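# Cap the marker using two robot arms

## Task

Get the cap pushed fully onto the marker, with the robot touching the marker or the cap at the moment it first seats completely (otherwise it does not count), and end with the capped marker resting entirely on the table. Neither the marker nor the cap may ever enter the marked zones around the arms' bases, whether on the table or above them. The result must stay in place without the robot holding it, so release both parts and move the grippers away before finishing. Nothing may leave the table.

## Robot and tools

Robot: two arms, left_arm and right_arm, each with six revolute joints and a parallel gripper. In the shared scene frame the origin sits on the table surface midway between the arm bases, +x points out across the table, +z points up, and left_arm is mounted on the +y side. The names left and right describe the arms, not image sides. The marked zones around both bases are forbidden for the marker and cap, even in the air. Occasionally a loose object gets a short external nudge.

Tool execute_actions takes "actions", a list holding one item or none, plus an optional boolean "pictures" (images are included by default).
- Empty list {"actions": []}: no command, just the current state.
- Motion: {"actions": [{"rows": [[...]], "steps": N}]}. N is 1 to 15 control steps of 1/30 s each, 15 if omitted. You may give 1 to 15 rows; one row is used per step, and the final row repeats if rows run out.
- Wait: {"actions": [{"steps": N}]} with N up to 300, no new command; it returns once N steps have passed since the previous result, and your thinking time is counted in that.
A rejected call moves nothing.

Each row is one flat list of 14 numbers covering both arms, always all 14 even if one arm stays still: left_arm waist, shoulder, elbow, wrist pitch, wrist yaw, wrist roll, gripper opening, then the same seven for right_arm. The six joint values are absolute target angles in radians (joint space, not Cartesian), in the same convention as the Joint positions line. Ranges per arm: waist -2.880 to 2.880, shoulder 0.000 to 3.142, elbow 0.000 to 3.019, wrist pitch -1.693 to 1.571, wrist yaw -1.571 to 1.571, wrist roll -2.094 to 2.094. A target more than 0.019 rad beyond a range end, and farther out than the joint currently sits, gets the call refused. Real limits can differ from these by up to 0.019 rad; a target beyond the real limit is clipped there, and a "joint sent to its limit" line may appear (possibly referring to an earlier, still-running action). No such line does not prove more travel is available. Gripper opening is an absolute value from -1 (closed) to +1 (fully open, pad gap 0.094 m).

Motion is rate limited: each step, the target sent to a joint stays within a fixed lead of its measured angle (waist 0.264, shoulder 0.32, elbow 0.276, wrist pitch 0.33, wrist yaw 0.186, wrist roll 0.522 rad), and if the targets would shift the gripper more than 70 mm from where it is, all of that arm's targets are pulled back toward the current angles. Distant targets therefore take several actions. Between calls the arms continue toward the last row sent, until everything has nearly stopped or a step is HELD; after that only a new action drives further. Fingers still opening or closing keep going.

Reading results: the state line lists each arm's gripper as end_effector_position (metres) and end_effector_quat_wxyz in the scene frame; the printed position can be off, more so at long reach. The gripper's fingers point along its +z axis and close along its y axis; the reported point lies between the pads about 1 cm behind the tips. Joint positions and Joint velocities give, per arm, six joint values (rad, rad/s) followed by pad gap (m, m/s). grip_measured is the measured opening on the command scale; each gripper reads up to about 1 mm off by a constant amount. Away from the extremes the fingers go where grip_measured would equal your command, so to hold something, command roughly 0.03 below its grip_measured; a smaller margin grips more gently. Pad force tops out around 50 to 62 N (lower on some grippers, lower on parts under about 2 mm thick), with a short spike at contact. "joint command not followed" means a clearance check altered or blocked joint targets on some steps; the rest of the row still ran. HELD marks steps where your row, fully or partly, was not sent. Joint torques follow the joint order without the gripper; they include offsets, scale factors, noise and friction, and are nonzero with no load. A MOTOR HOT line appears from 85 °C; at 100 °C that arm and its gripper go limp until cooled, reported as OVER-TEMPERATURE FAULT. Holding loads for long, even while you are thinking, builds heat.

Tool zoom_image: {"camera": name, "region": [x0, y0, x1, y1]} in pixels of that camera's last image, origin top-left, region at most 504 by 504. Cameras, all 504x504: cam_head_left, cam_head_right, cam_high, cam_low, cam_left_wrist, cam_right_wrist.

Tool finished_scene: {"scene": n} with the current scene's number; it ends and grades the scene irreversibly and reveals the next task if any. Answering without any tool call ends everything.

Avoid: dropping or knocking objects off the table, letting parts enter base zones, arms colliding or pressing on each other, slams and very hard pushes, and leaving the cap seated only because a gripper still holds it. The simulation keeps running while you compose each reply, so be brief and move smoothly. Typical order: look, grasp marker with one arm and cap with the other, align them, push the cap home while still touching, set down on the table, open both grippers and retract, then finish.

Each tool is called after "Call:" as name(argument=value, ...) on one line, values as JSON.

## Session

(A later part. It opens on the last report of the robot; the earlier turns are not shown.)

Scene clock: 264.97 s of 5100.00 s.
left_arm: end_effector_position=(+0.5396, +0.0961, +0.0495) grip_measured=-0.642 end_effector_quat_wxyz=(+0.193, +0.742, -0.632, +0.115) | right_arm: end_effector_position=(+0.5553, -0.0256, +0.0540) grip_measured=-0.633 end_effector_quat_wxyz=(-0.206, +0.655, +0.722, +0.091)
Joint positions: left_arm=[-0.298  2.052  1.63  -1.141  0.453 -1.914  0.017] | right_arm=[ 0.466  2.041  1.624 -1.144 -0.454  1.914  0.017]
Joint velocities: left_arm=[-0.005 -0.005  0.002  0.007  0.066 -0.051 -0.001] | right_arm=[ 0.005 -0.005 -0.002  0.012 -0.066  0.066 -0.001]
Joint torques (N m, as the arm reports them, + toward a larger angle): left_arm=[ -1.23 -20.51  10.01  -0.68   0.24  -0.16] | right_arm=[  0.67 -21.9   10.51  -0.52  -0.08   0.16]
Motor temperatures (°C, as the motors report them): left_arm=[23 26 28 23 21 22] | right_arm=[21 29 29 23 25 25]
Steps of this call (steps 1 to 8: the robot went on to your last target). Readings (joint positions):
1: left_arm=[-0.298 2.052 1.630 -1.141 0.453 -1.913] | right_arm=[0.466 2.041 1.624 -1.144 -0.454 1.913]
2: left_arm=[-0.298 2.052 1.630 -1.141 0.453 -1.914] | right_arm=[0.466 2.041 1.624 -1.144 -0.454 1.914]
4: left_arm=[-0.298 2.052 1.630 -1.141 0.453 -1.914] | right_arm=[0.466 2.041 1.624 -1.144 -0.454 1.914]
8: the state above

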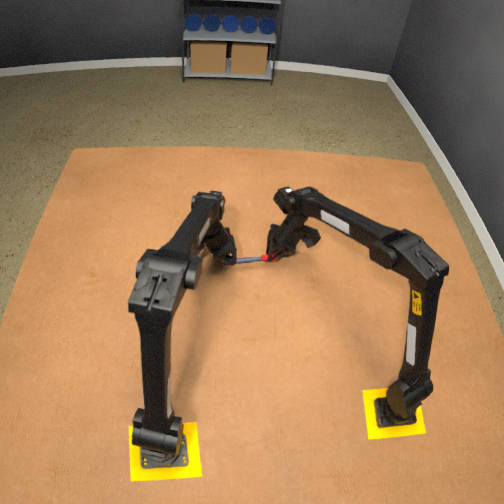

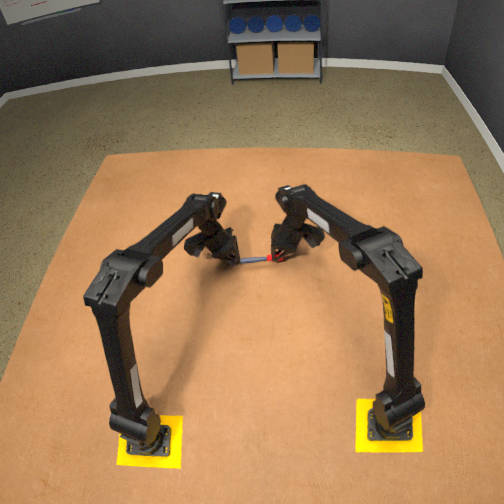

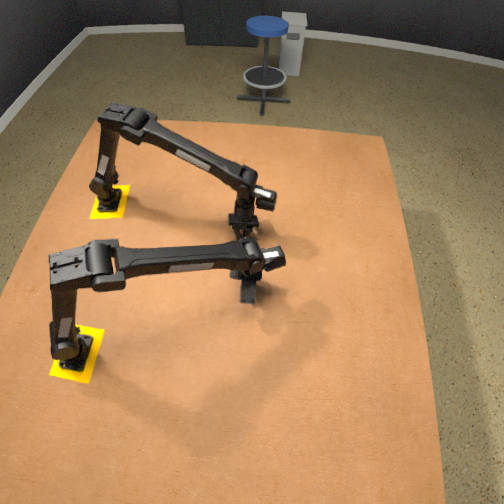

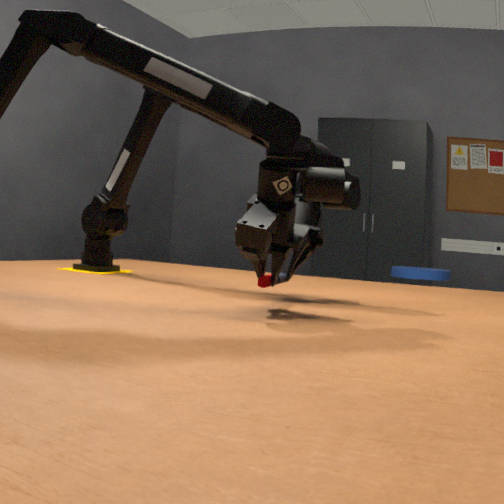

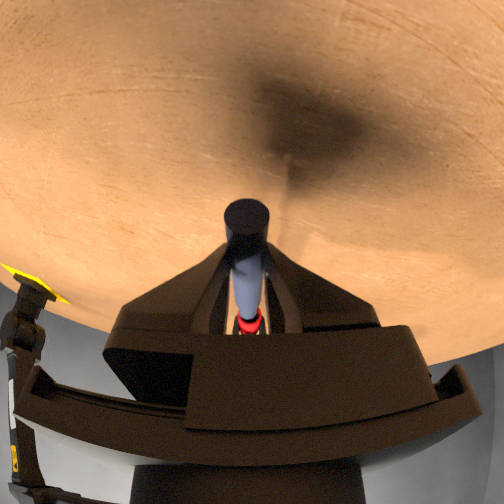

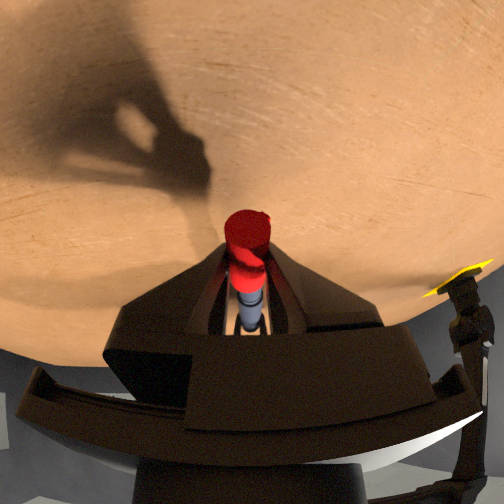

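Call:
execute_actions(actions=[{"rows":[[-0.309,2.042,1.64,-1.156,0.452,-1.925,-0.68,0.476,2.045,1.635,-1.16,-0.452,1.93,-0.67],[-0.309,2.042,1.64,-1.156,0.452,-1.925,-0.68,0.478,2.045,1.635,-1.16,-0.452,1.932,-0.67],[-0.309,2.042,1.64,-1.156,0.452,-1.925,-0.68,0.48,2.045,1.635,-1.16,-0.452,1.934,-0.67],[-0.312,2.042,1.64,-1.156,0.452,-1.927,-0.68,0.482,2.045,1.635,-1.16,-0.452,1.936,-0.67],[-0.315,2.042,1.64,-1.156,0.452,-1.929,-0.68,0.484,2.045,1.635,-1.16,-0.452,1.938,-0.67],[-0.317,2.042,1.64,-1.156,0.452,-1.931,-0.68,0.486,2.045,1.635,-1.16,-0.452,1.94,-0.67],[-0.319,2.042,1.64,-1.156,0.452,-1.933,-0.68,0.488,2.045,1.635,-1.16,-0.452,1.942,-0.67],[-0.321,2.042,1.64,-1.156,0.452,-1.935,-0.68,0.49,2.045,1.635,-1.16,-0.452,1.944,-0.67],[-0.323,2.042,1.64,-1.156,0.452,-1.937,-0.68,0.492,2.045,1.635,-1.16,-0.452,1.946,-0.67],[-0.325,2.042,1.64,-1.156,0.452,-1.939,-0.68,0.494,2.045,1.635,-1.16,-0.452,1.948,-0.67],[-0.327,2.042,1.64,-1.156,0.452,-1.941,-0.68,0.496,2.045,1.635,-1.16,-0.452,1.95,-0.67]],"steps":15}], pictures=false)

Call:
execute_actions(actions=[{"steps":8}])

Call:
zoom_image(camera="cam_head_left", region=[210,230,300,285])

Call:
zoom_image(camera="cam_right_wrist", region=[200,200,300,340])

Scene clock: 285.00 s of 5100.00 s.
left_arm: end_effector_position=(+0.5366, +0.0884, +0.0494) grip_measured=-0.642 end_effector_quat_wxyz=(+0.195, +0.742, -0.632, +0.112) | right_arm: end_effector_position=(+0.5482, -0.0146, +0.0539) grip_measured=-0.633 end_effector_quat_wxyz=(-0.207, +0.655, +0.722, +0.086)
Joint positions: left_arm=[-0.312  2.052  1.63  -1.143  0.453 -1.927  0.017] | right_arm=[ 0.488  2.041  1.624 -1.144 -0.452  1.936  0.017]
Joint velocities: left_arm=[-0.054  0.005  0.007 -0.027 -0.051  0.007 -0.   ] | right_arm=[ 0.034  0.005  0.002 -0.022  0.037  0.051  0.001]
Joint torques (N m, as the arm reports them, + toward a larger angle): left_arm=[ -1.19 -20.41  10.02  -0.6    0.24  -0.15] | right_arm=[  1.01 -22.65  10.68  -0.45  -0.13   0.25]
Motor temperatures (°C, as the motors report them): left_arm=[23 26 28 23 21 22] | right_arm=[21 29 29 23 25 25]
Steps of this call (steps 1 to 15: the robot went on to your last target; steps 16 to 90: nothing new was sent; then 16.53 s passed at rest; steps 91 to 105: all 15 steps of this action). Readings (joint positions):
91: left_arm=[-0.298 2.052 1.630 -1.141 0.453 -1.915] | right_arm=[0.466 2.041 1.624 -1.144 -0.454 1.915]
92: left_arm=[-0.298 2.052 1.630 -1.141 0.453 -1.915] | right_arm=[0.466 2.041 1.624 -1.144 -0.454 1.917]
94: left_arm=[-0.298 2.052 1.630 -1.141 0.453 -1.915] | right_arm=[0.467 2.041 1.624 -1.144 -0.454 1.919]
98: left_arm=[-0.300 2.052 1.630 -1.141 0.453 -1.919] | right_arm=[0.474 2.041 1.624 -1.144 -0.454 1.926]
105: the state above

Scene clock: 285.27 s of 5100.00 s.
left_arm: end_effector_position=(+0.5359, +0.0865, +0.0494) grip_measured=-0.642 end_effector_quat_wxyz=(+0.195, +0.742, -0.632, +0.111) | right_arm: end_effector_position=(+0.5474, -0.0135, +0.0539) grip_measured=-0.633 end_effector_quat_wxyz=(-0.207, +0.655, +0.722, +0.085)
Joint positions: left_arm=[-0.315  2.052  1.63  -1.143  0.453 -1.93   0.017] | right_arm=[ 0.49   2.041  1.624 -1.144 -0.452  1.938  0.017]
Joint velocities: left_arm=[-0.005  0.005 -0.007 -0.007 -0.007 -0.022 -0.   ] | right_arm=[-0.015 -0.015  0.002 -0.007 -0.007  0.037  0.001]
Joint torques (N m, as the arm reports them, + toward a larger angle): left_arm=[ -1.43 -20.5   10.01  -0.6    0.23  -0.17] | right_arm=[  1.18 -21.82  10.63  -0.62  -0.15   0.18]
Motor temperatures (°C, as the motors report them): left_arm=[23 26 28 23 21 22] | right_arm=[21 29 29 23 25 25]
Steps of this call (steps 1 to 8: the robot went on to your last target). Readings (joint positions):
1: left_arm=[-0.313 2.052 1.630 -1.143 0.453 -1.928] | right_arm=[0.489 2.041 1.624 -1.144 -0.452 1.937]
2: left_arm=[-0.314 2.052 1.630 -1.143 0.453 -1.928] | right_arm=[0.490 2.041 1.624 -1.144 -0.452 1.937]
4: left_arm=[-0.315 2.052 1.630 -1.143 0.453 -1.930] | right_arm=[0.490 2.041 1.624 -1.144 -0.452 1.938]
8: the state above

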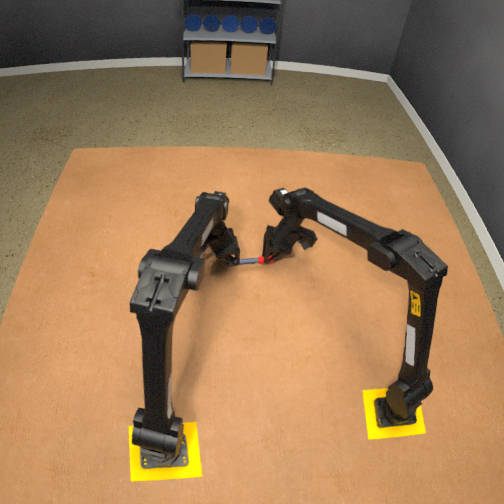

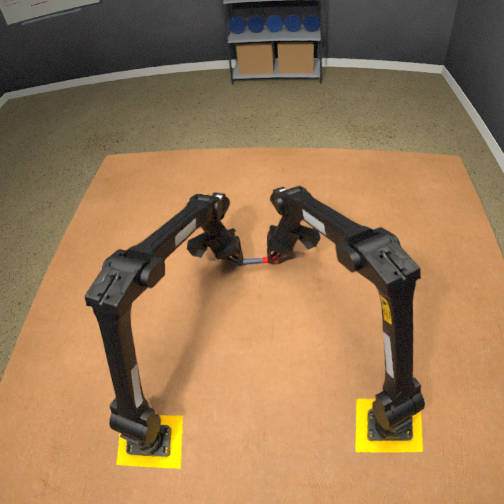

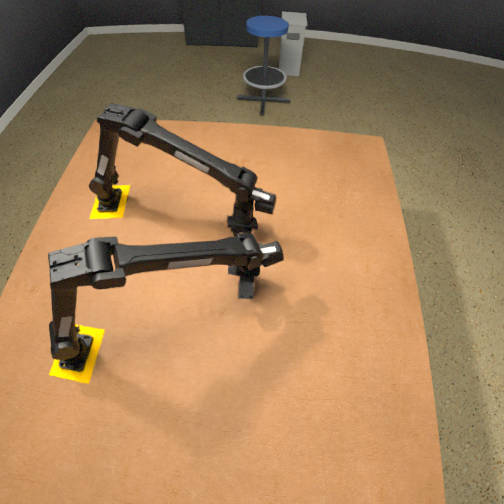

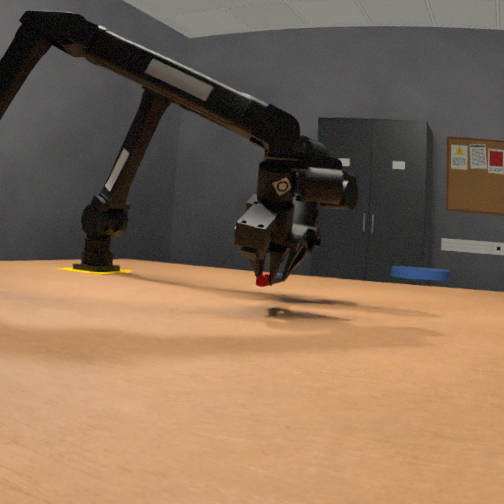

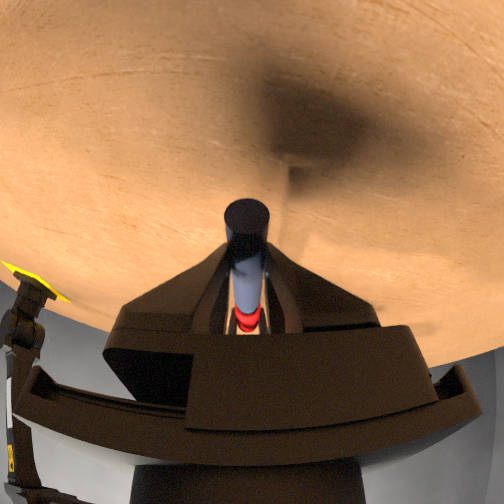

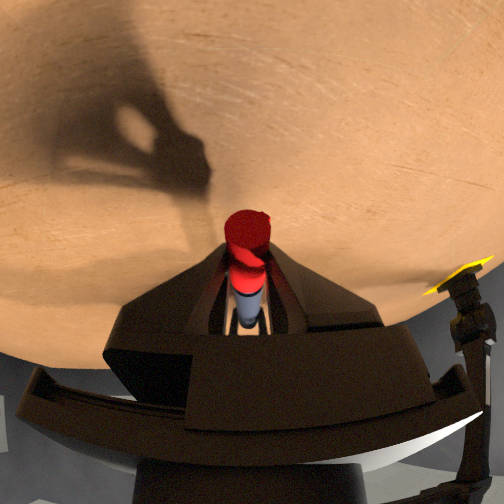

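Region (210, 230, 300, 285) of cam_head_left's 504x504 image, scaled by 5.600, with more detail than that image has.

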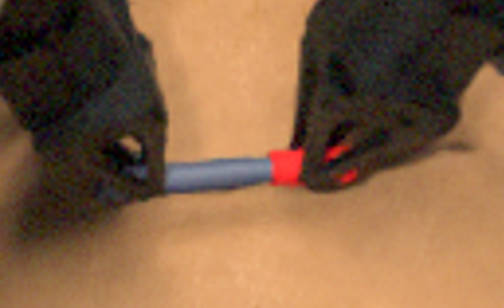

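Region (200, 200, 300, 340) of cam_right_wrist's 504x504 image, scaled by 3.600, with more detail than that image has; it fills the left 360 columns of this view, and the rest is white.

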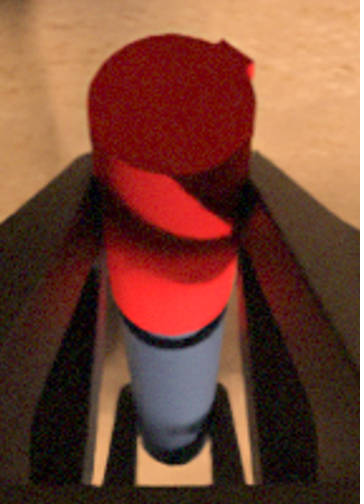

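Now push.

Call:
execute_actions(actions=[{"rows":[[-0.333,2.042,1.64,-1.14,0.455,-1.943,-0.68,0.503,2.045,1.635,-1.142,-0.455,1.952,-0.67],[-0.339,2.042,1.642,-1.137,0.459,-1.943,-0.68,0.509,2.045,1.637,-1.139,-0.459,1.952,-0.67],[-0.345,2.042,1.644,-1.134,0.463,-1.943,-0.68,0.515,2.045,1.639,-1.136,-0.463,1.952,-0.67],[-0.351,2.042,1.646,-1.131,0.467,-1.943,-0.68,0.521,2.045,1.641,-1.133,-0.467,1.952,-0.67],[-0.357,2.042,1.648,-1.128,0.471,-1.943,-0.68,0.527,2.045,1.643,-1.13,-0.471,1.952,-0.67],[-0.363,2.042,1.65,-1.125,0.475,-1.943,-0.68,0.533,2.045,1.645,-1.127,-0.475,1.952,-0.67],[-0.369,2.042,1.652,-1.122,0.479,-1.943,-0.68,0.539,2.045,1.647,-1.124,-0.479,1.952,-0.67],[-0.375,2.042,1.654,-1.119,0.483,-1.943,-0.68,0.545,2.045,1.649,-1.121,-0.483,1.952,-0.67],[-0.381,2.042,1.656,-1.116,0.487,-1.943,-0.68,0.551,2.045,1.651,-1.118,-0.487,1.952,-0.67],[-0.387,2.042,1.658,-1.113,0.491,-1.943,-0.68,0.557,2.045,1.653,-1.115,-0.491,1.952,-0.67],[-0.393,2.042,1.66,-1.11,0.495,-1.943,-0.68,0.563,2.045,1.655,-1.112,-0.495,1.952,-0.67],[-0.399,2.042,1.66,-1.108,0.498,-1.943,-0.68,0.569,2.045,1.655,-1.11,-0.498,1.952,-0.67],[-0.405,2.042,1.66,-1.108,0.498,-1.943,-0.68,0.575,2.045,1.655,-1.11,-0.498,1.952,-0.67]],"steps":15}], pictures=false)

Call:
execute_actions(actions=[{"steps":10}])

Call:
zoom_image(camera="cam_head_left", region=[210,230,300,285])

Call:
zoom_image(camera="cam_right_wrist", region=[200,200,300,340])

Scene clock: 302.53 s of 5100.00 s.
left_arm: end_effector_position=(+0.5350, +0.0759, +0.0507) grip_measured=-0.642 end_effector_quat_wxyz=(+0.201, +0.737, -0.635, +0.117) | right_arm: end_effector_position=(+0.5452, -0.0116, +0.0534) grip_measured=-0.633 end_effector_quat_wxyz=(-0.210, +0.655, +0.721, +0.084)
Joint positions: left_arm=[-0.329  2.052  1.63  -1.133  0.468 -1.936  0.017] | right_arm=[ 0.493  2.041  1.621 -1.144 -0.456  1.941  0.017]
Joint velocities: left_arm=[-0.083 -0.024 -0.012  0.154  0.081 -0.081  0.   ] | right_arm=[-0.093 -0.015 -0.037 -0.017 -0.066 -0.007 -0.001]
Joint torques (N m, as the arm reports them, + toward a larger angle): left_arm=[ -6.63 -20.41  11.89   0.54   1.56  -0.01] | right_arm=[  1.9  -22.44   9.91   0.34  -0.52   0.13]
Motor temperatures (°C, as the motors report them): left_arm=[23 26 28 23 21 22] | right_arm=[21 29 29 23 25 25]
A step of this action was HELD (marked below), so the robot has no last target. An arm can still carry out its HELD step.
Steps of this call (steps 1 to 15: the robot went on to your last target; steps 16 to 90: nothing new was sent; then 13.77 s passed at rest; steps 91 to 105: all 15 steps of this action). Readings (joint positions):
91: left_arm=[-0.315 2.052 1.630 -1.143 0.453 -1.931] | right_arm=[0.490 2.041 1.624 -1.144 -0.452 1.939]
92: left_arm=[-0.316 2.052 1.630 -1.143 0.455 -1.932] | right_arm=[0.491 2.041 1.624 -1.144 -0.454 1.939]
94: left_arm=[-0.318 2.052 1.630 -1.143 0.460 -1.932] | right_arm=[0.494 2.041 1.624 -1.144 -0.459 1.940]
98: left_arm=[-0.321 2.052 1.630 -1.143 0.460 -1.932] | right_arm=[0.498 2.041 1.624 -1.144 -0.457 1.941]
103: left_arm=[-0.324 2.052 1.630 -1.141 0.468 -1.933] | right_arm=[0.498 2.041 1.623 -1.144 -0.459 1.941] HELD
104: left_arm=[-0.326 2.052 1.630 -1.138 0.468 -1.934] | right_arm=[0.497 2.041 1.622 -1.144 -0.456 1.941] HELD
105: the state above HELD
joint command not followed: on one or more control steps a check withheld the commanded joint targets of the right arm, and it was not sent them on those steps. On the call's last step the targets were still withheld.
cause: the commanded joint targets would bring a part of the robot too close to another arm (this arm's wrist (the part past joint 4) and the other arm's wrist (the part past joint 4)); next, command targets that bring no part of the robot closer to that arm.

Scene clock: 302.87 s of 5100.00 s.
left_arm: end_effector_position=(+0.5357, +0.0678, +0.0505) grip_measured=-0.642 end_effector_quat_wxyz=(+0.197, +0.736, -0.636, +0.120) | right_arm: end_effector_position=(+0.5458, -0.0198, +0.0517) grip_measured=-0.633 end_effector_quat_wxyz=(-0.212, +0.660, +0.716, +0.079)
Joint positions: left_arm=[-0.342  2.052  1.63  -1.118  0.466 -1.949  0.017] | right_arm=[ 0.481  2.041  1.616 -1.153 -0.457  1.941  0.017]
Joint velocities: left_arm=[-0.015 -0.005  0.012 -0.007 -0.066 -0.007  0.   ] | right_arm=[ 0.015 -0.015 -0.012 -0.002  0.007 -0.051  0.   ]
Joint torques (N m, as the arm reports them, + toward a larger angle): left_arm=[ -5.93 -20.51  11.99   0.42   1.66   0.05] | right_arm=[  2.86 -21.54  10.21   0.31  -0.54   0.03]
Motor temperatures (°C, as the motors report them): left_arm=[23 26 28 23 21 22] | right_arm=[21 29 29 23 25 25]
Steps of this call (steps 1 to 10: nothing new was sent). Readings (joint positions):
1: left_arm=[-0.332 2.052 1.630 -1.128 0.468 -1.938] | right_arm=[0.490 2.041 1.620 -1.145 -0.456 1.941]
2: left_arm=[-0.335 2.052 1.630 -1.125 0.468 -1.941] | right_arm=[0.487 2.041 1.618 -1.147 -0.457 1.941]
4: left_arm=[-0.340 2.052 1.630 -1.119 0.466 -1.945] | right_arm=[0.482 2.041 1.617 -1.152 -0.457 1.941]
8: left_arm=[-0.342 2.052 1.630 -1.118 0.466 -1.949] | right_arm=[0.481 2.041 1.616 -1.153 -0.457 1.941]
10: the state above

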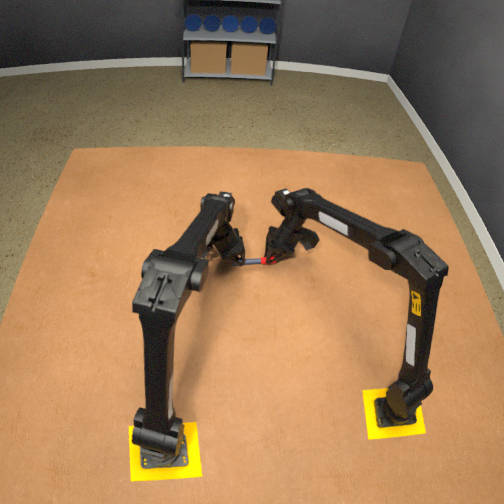

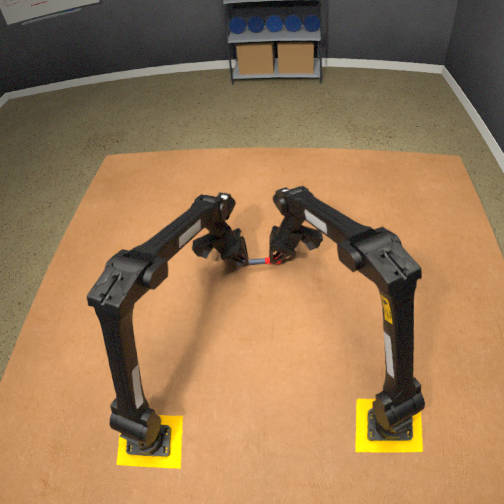

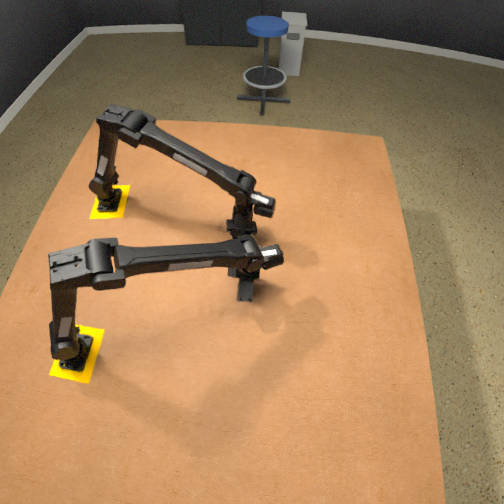

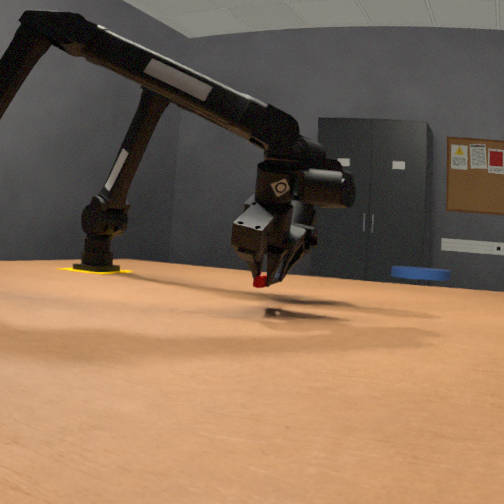

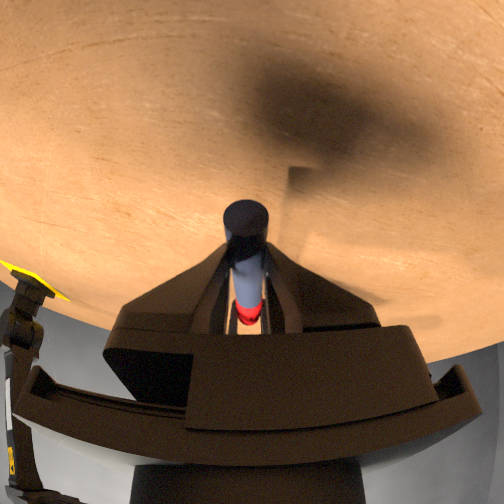

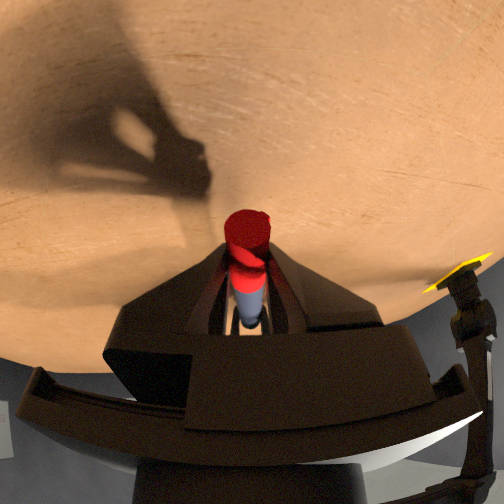

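Region (210, 230, 300, 285) of cam_head_left's 504x504 image, scaled by 5.600, with more detail than that image has.

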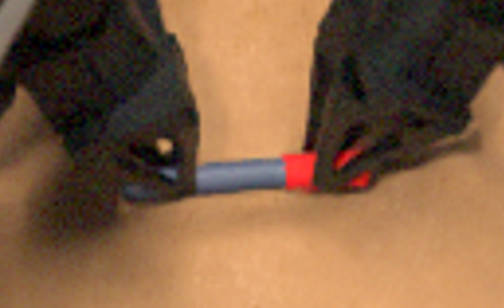

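Region (200, 200, 300, 340) of cam_right_wrist's 504x504 image, scaled by 3.600, with more detail than that image has; it fills the left 360 columns of this view, and the rest is white.

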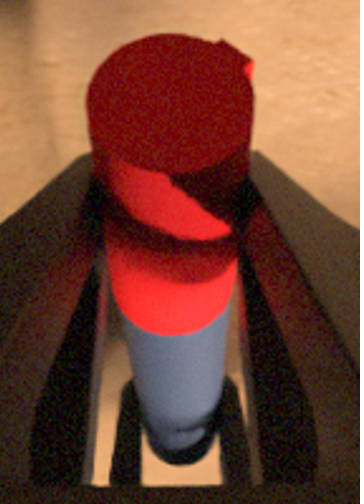

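Call:
execute_actions(actions=[{"rows":[[-0.4,2.042,1.66,-1.108,0.5,-1.95,-0.68,0.5,2.045,1.63,-1.14,-0.465,1.95,-0.67],[-0.4,2.042,1.66,-1.108,0.5,-1.95,-0.68,0.51,2.045,1.635,-1.135,-0.47,1.95,-0.67],[-0.4,2.042,1.66,-1.108,0.5,-1.95,-0.68,0.52,2.045,1.64,-1.13,-0.475,1.95,-0.67],[-0.4,2.042,1.66,-1.108,0.5,-1.95,-0.68,0.53,2.045,1.645,-1.125,-0.48,1.95,-0.67],[-0.4,2.042,1.66,-1.108,0.5,-1.95,-0.68,0.54,2.045,1.65,-1.12,-0.485,1.95,-0.67],[-0.4,2.042,1.66,-1.108,0.5,-1.95,-0.68,0.55,2.045,1.655,-1.115,-0.49,1.95,-0.67],[-0.4,2.042,1.66,-1.108,0.5,-1.95,-0.68,0.56,2.045,1.655,-1.11,-0.495,1.95,-0.67],[-0.4,2.042,1.66,-1.108,0.5,-1.95,-0.68,0.566,2.045,1.655,-1.11,-0.498,1.95,-0.67]],"steps":15}])

Call:
zoom_image(camera="cam_head_right", region=[240,245,290,275])

Call:
zoom_image(camera="cam_left_wrist", region=[210,260,290,340])

Scene clock: 320.10 s of 5100.00 s.
left_arm: end_effector_position=(+0.5360, +0.0689, +0.0497) grip_measured=-0.642 end_effector_quat_wxyz=(+0.194, +0.737, -0.636, +0.118) | right_arm: end_effector_position=(+0.5446, -0.0164, +0.0520) grip_measured=-0.633 end_effector_quat_wxyz=(-0.214, +0.658, +0.718, +0.081)
Joint positions: left_arm=[-0.342  2.053  1.63  -1.118  0.458 -1.951  0.017] | right_arm=[ 0.485  2.041  1.616 -1.15  -0.461  1.941  0.017]
Joint velocities: left_arm=[ 0.005 -0.005 -0.002  0.002  0.051  0.081 -0.   ] | right_arm=[ 0.005 -0.005 -0.012  0.002  0.037  0.022 -0.   ]
Joint torques (N m, as the arm reports them, + toward a larger angle): left_arm=[ -5.57 -20.46  11.97   0.39   2.07  -0.03] | right_arm=[  6.79 -22.06  13.35   1.47  -1.41   0.2 ]
Motor temperatures (°C, as the motors report them): left_arm=[23 26 29 23 23 22] | right_arm=[21 29 29 23 25 25]
Steps of this call (steps 1 to 90: nothing new was sent; then 13.73 s passed at rest; steps 91 to 105: all 15 steps of this action). Readings (joint positions):
91: left_arm=[-0.342 2.053 1.630 -1.118 0.466 -1.950] | right_arm=[0.481 2.041 1.616 -1.153 -0.457 1.941]
92: left_arm=[-0.342 2.053 1.630 -1.118 0.466 -1.951] | right_arm=[0.481 2.041 1.616 -1.153 -0.457 1.941]
94: left_arm=[-0.342 2.053 1.630 -1.118 0.466 -1.951] | right_arm=[0.481 2.041 1.616 -1.153 -0.460 1.941]
98: left_arm=[-0.342 2.053 1.630 -1.118 0.461 -1.951] | right_arm=[0.485 2.041 1.616 -1.152 -0.461 1.941]
105: the state above

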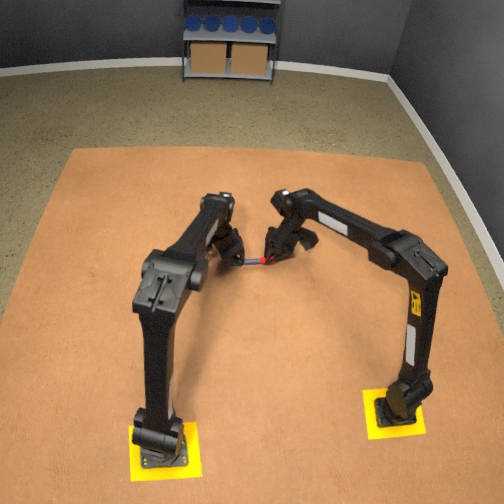

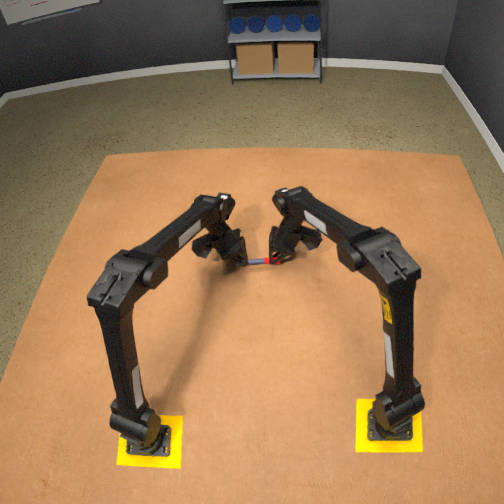

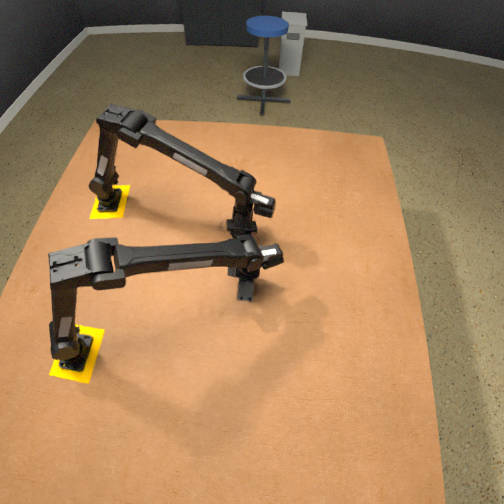

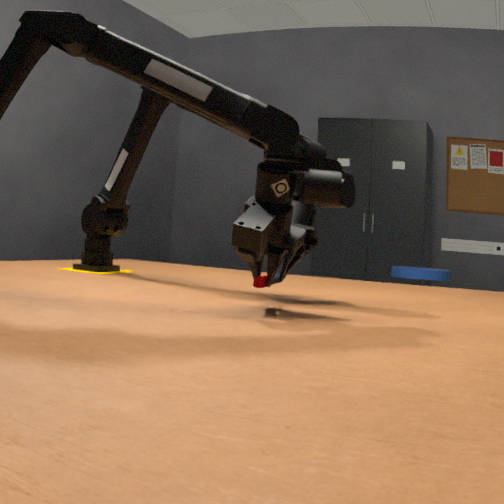

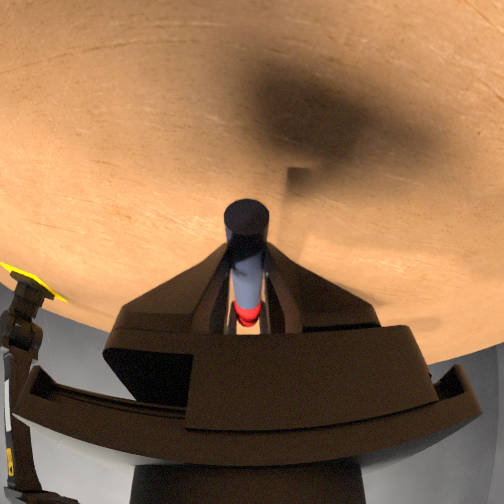

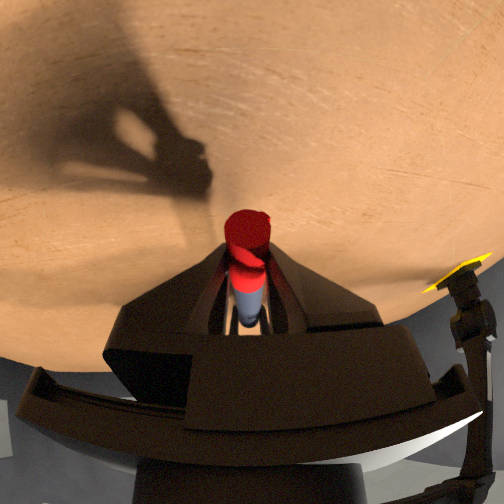

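Region (240, 245, 290, 275) of cam_head_right's 504x504 image, scaled by 10.080, with more detail than that image has; it fills the top 302 rows of this view, and the rest is white.

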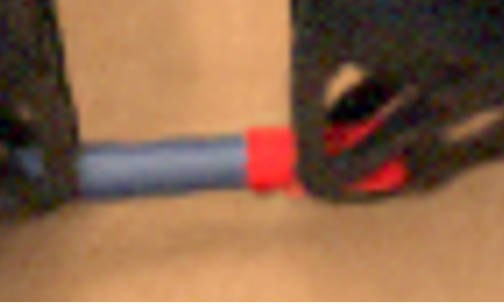

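Region (210, 260, 290, 340) of cam_left_wrist's 504x504 image, scaled by 6.300, with more detail than that image has.

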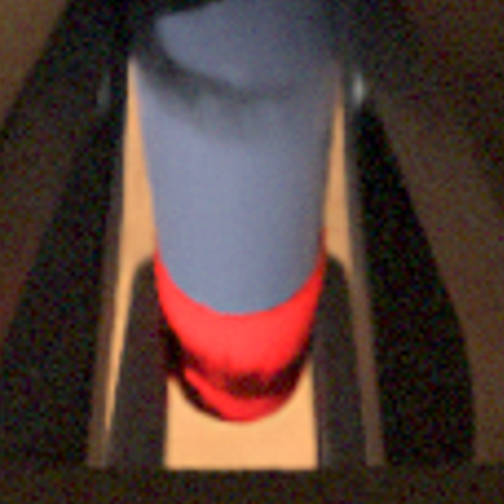

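Flush. Relax, release right, retreat.

Call:
execute_actions(actions=[{"rows":[[-0.37,2.042,1.65,-1.115,0.48,-1.95,-0.68,0.525,2.045,1.64,-1.13,-0.48,1.945,-0.67],[-0.355,2.042,1.645,-1.115,0.47,-1.95,-0.68,0.5,2.045,1.63,-1.14,-0.47,1.945,-0.67],[-0.342,2.042,1.64,-1.118,0.458,-1.95,-0.68,0.485,2.045,1.625,-1.15,-0.461,1.941,-0.67],[-0.342,2.042,1.64,-1.118,0.458,-1.95,-0.68,0.485,2.045,1.625,-1.15,-0.461,1.941,-0.67],[-0.342,2.042,1.64,-1.118,0.458,-1.95,-0.68,0.485,2.045,1.625,-1.15,-0.461,1.941,-0.67],[-0.342,2.042,1.64,-1.118,0.458,-1.95,-0.68,0.485,2.045,1.625,-1.15,-0.461,1.941,-0.2]],"steps":15}], pictures=false)

Call:
execute_actions(actions=[{"rows":[[-0.342,2.06,1.64,-1.11,0.45,-1.95,-0.68,0.485,2.0,1.625,-1.15,-0.461,1.941,-0.2],[-0.342,2.064,1.64,-1.107,0.45,-1.95,-0.68,0.485,1.99,1.625,-1.15,-0.461,1.941,-0.2],[-0.342,2.068,1.64,-1.104,0.45,-1.95,-0.68,0.485,1.98,1.625,-1.15,-0.461,1.941,-0.2],[-0.342,2.072,1.64,-1.101,0.45,-1.95,-0.68,0.485,1.97,1.625,-1.15,-0.461,1.941,-0.2],[-0.342,2.076,1.64,-1.098,0.45,-1.95,-0.68,0.485,1.96,1.625,-1.15,-0.461,1.941,-0.2],[-0.342,2.08,1.64,-1.095,0.45,-1.95,-0.68,0.485,1.95,1.625,-1.15,-0.461,1.941,-0.2],[-0.342,2.084,1.64,-1.092,0.45,-1.95,-0.68,0.485,1.94,1.625,-1.15,-0.461,1.941,-0.2],[-0.342,2.088,1.64,-1.089,0.45,-1.95,-0.68,0.485,1.93,1.625,-1.15,-0.461,1.941,-0.2],[-0.342,2.092,1.64,-1.086,0.45,-1.95,-0.68,0.47,1.92,1.625,-1.15,-0.461,1.941,-0.2],[-0.342,2.096,1.64,-1.083,0.45,-1.95,-0.68,0.45,1.91,1.625,-1.15,-0.461,1.941,-0.2],[-0.342,2.1,1.64,-1.08,0.45,-1.95,-0.68,0.43,1.9,1.625,-1.15,-0.461,1.941,-0.2],[-0.342,2.103,1.64,-1.077,0.45,-1.95,-0.68,0.41,1.89,1.625,-1.15,-0.461,1.941,-0.2],[-0.342,2.106,1.64,-1.075,0.45,-1.95,-0.68,0.39,1.88,1.625,-1.15,-0.461,1.941,-0.2],[-0.342,2.108,1.64,-1.075,0.45,-1.95,-0.68,0.37,1.87,1.625,-1.15,-0.461,1.941,-0.2],[-0.342,2.11,1.64,-1.075,0.45,-1.95,-0.68,0.15,1.8,1.625,-1.15,-0.461,1.941,-0.2]],"steps":15}], pictures=false)

Call:
execute_actions(actions=[{"steps":20}])

Scene clock: 343.90 s of 5100.00 s.
left_arm: end_effector_position=(+0.5363, +0.0700, +0.0495) grip_measured=-0.642 end_effector_quat_wxyz=(+0.193, +0.738, -0.636, +0.118) | right_arm: end_effector_position=(+0.5457, -0.0181, +0.0518) grip_measured=-0.203 end_effector_quat_wxyz=(-0.212, +0.659, +0.717, +0.081)
Joint positions: left_arm=[-0.341  2.053  1.63  -1.118  0.455 -1.951  0.017] | right_arm=[ 0.483  2.041  1.616 -1.15  -0.459  1.941  0.037]
Joint velocities: left_arm=[-0.005 -0.015  0.002 -0.027 -0.022 -0.037 -0.   ] | right_arm=[ 0.005  0.005 -0.022 -0.012  0.007  0.007  0.   ]
Joint torques (N m, as the arm reports them, + toward a larger angle): left_arm=[ -0.23 -20.64  10.05  -0.02   0.39  -0.03] | right_arm=[  1.3  -21.54  10.32   0.07  -0.23   0.07]
Motor temperatures (°C, as the motors report them): left_arm=[23 26 29 23 25 22] | right_arm=[22 29 31 23 28 25]
Steps of this call (steps 1 to 15: the robot went on to your last target; steps 16 to 90: nothing new was sent; then 20.30 s passed at rest; steps 91 to 105: all 15 steps of this action). Readings (joint positions):
91: left_arm=[-0.341 2.053 1.630 -1.118 0.455 -1.951] | right_arm=[0.485 2.041 1.616 -1.150 -0.459 1.941]
92: left_arm=[-0.341 2.053 1.630 -1.118 0.453 -1.951] | right_arm=[0.484 2.041 1.616 -1.150 -0.457 1.941]
94: left_arm=[-0.341 2.053 1.630 -1.118 0.450 -1.951] | right_arm=[0.483 2.041 1.616 -1.150 -0.457 1.941]
98: left_arm=[-0.341 2.053 1.630 -1.118 0.455 -1.951] | right_arm=[0.483 2.041 1.616 -1.150 -0.459 1.941]
105: the state above

Scene clock: 344.40 s of 5100.00 s.
left_arm: end_effector_position=(+0.5373, +0.0704, +0.0193) grip_measured=-0.642 end_effector_quat_wxyz=(+0.197, +0.740, -0.634, +0.106) | right_arm: end_effector_position=(+0.5675, -0.0433, +0.1357) grip_measured=-0.203 end_effector_quat_wxyz=(-0.184, +0.664, +0.708, +0.151)
Joint positions: left_arm=[-0.341  2.103  1.63  -1.093  0.451 -1.951  0.017] | right_arm=[ 0.429  1.898  1.616 -1.15  -0.462  1.941  0.037]
Joint velocities: left_arm=[ 0.015  0.122 -0.002  0.012  0.037 -0.022 -0.   ] | right_arm=[-0.591 -0.386 -0.027 -0.007 -0.066 -0.007 -0.001]
Joint torques (N m, as the arm reports them, + toward a larger angle): left_arm=[  0.01 -20.12   9.8    0.57   0.23  -0.03] | right_arm=[ -2.72 -21.75  10.6    0.34  -0.09   0.1 ]
Motor temperatures (°C, as the motors report them): left_arm=[23 26 29 23 24 22] | right_arm=[22 29 31 23 28 25]
Steps of this call (steps 1 to 15: all 15 steps of this action). Readings (joint positions):
1: left_arm=[-0.341 2.053 1.630 -1.118 0.454 -1.951] | right_arm=[0.483 2.040 1.616 -1.150 -0.459 1.941]
2: left_arm=[-0.341 2.053 1.630 -1.118 0.453 -1.951] | right_arm=[0.483 2.039 1.616 -1.150 -0.459 1.941]
4: left_arm=[-0.341 2.055 1.630 -1.118 0.451 -1.951] | right_arm=[0.483 2.031 1.616 -1.150 -0.459 1.941]
8: left_arm=[-0.341 2.068 1.630 -1.110 0.451 -1.951] | right_arm=[0.483 1.994 1.616 -1.150 -0.459 1.941]
15: the state above

Scene clock: 345.07 s of 5100.00 s.
left_arm: end_effector_position=(+0.5370, +0.0703, +0.0151) grip_measured=-0.642 end_effector_quat_wxyz=(+0.199, +0.741, -0.633, +0.104) | right_arm: end_effector_position=(+0.6298, -0.2033, +0.1831) grip_measured=-0.203 end_effector_quat_wxyz=(-0.139, +0.749, +0.613, +0.209)
Joint positions: left_arm=[-0.341  2.111  1.63  -1.09   0.453 -1.951  0.017] | right_arm=[ 0.147  1.816  1.616 -1.15  -0.459  1.941  0.037]
Joint velocities: left_arm=[ 0.005  0.005 -0.002  0.027 -0.007  0.022  0.001] | right_arm=[ 0.19  -0.005 -0.002 -0.017 -0.066  0.007  0.001]
Joint torques (N m, as the arm reports them, + toward a larger angle): left_arm=[ -0.37 -20.01   9.76   0.58   0.18  -0.03] | right_arm=[  0.26 -21.33  11.54   0.32  -0.18   0.09]
Motor temperatures (°C, as the motors report them): left_arm=[23 26 29 23 24 22] | right_arm=[22 29 31 23 28 25]
Steps of this call (steps 1 to 20: the robot went on to your last target). Readings (joint positions):
1: left_arm=[-0.341 2.107 1.630 -1.092 0.451 -1.951] | right_arm=[0.406 1.885 1.616 -1.150 -0.462 1.941]
2: left_arm=[-0.341 2.110 1.630 -1.091 0.452 -1.951] | right_arm=[0.381 1.875 1.616 -1.150 -0.462 1.941]
4: left_arm=[-0.341 2.111 1.630 -1.090 0.452 -1.951] | right_arm=[0.320 1.857 1.616 -1.150 -0.462 1.941]
8: left_arm=[-0.341 2.111 1.630 -1.090 0.453 -1.951] | right_arm=[0.181 1.833 1.616 -1.150 -0.462 1.941]
20: the state above

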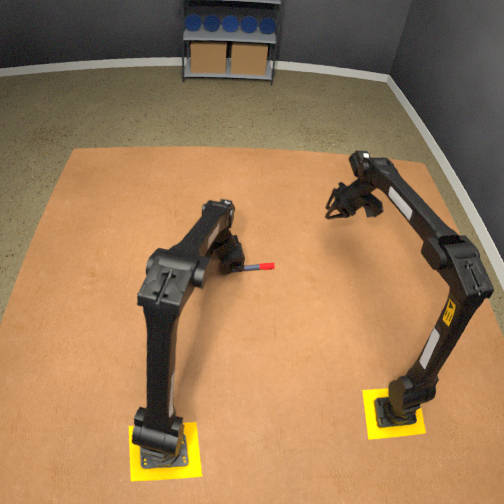

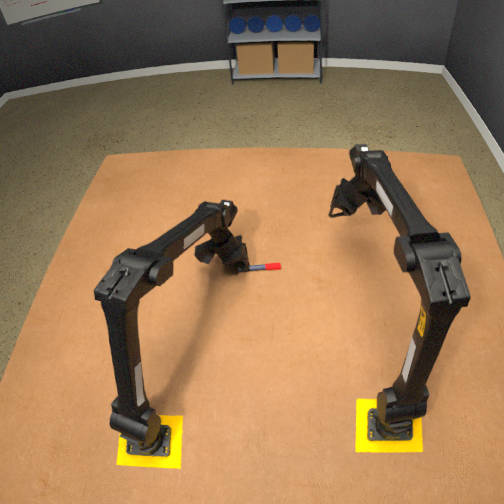

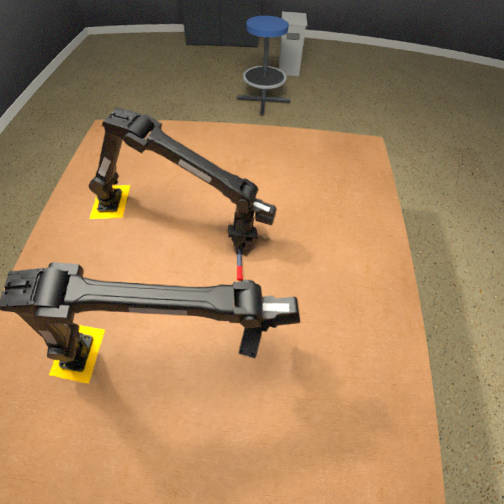

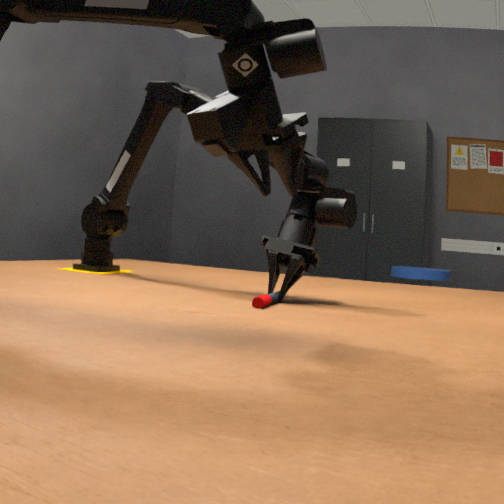

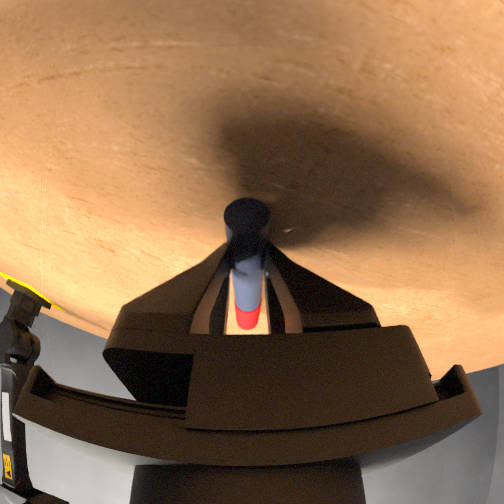

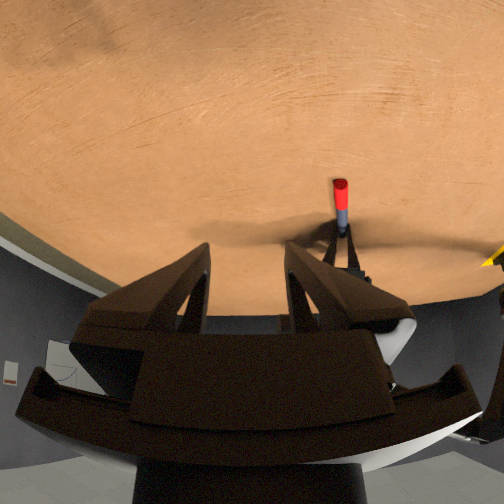

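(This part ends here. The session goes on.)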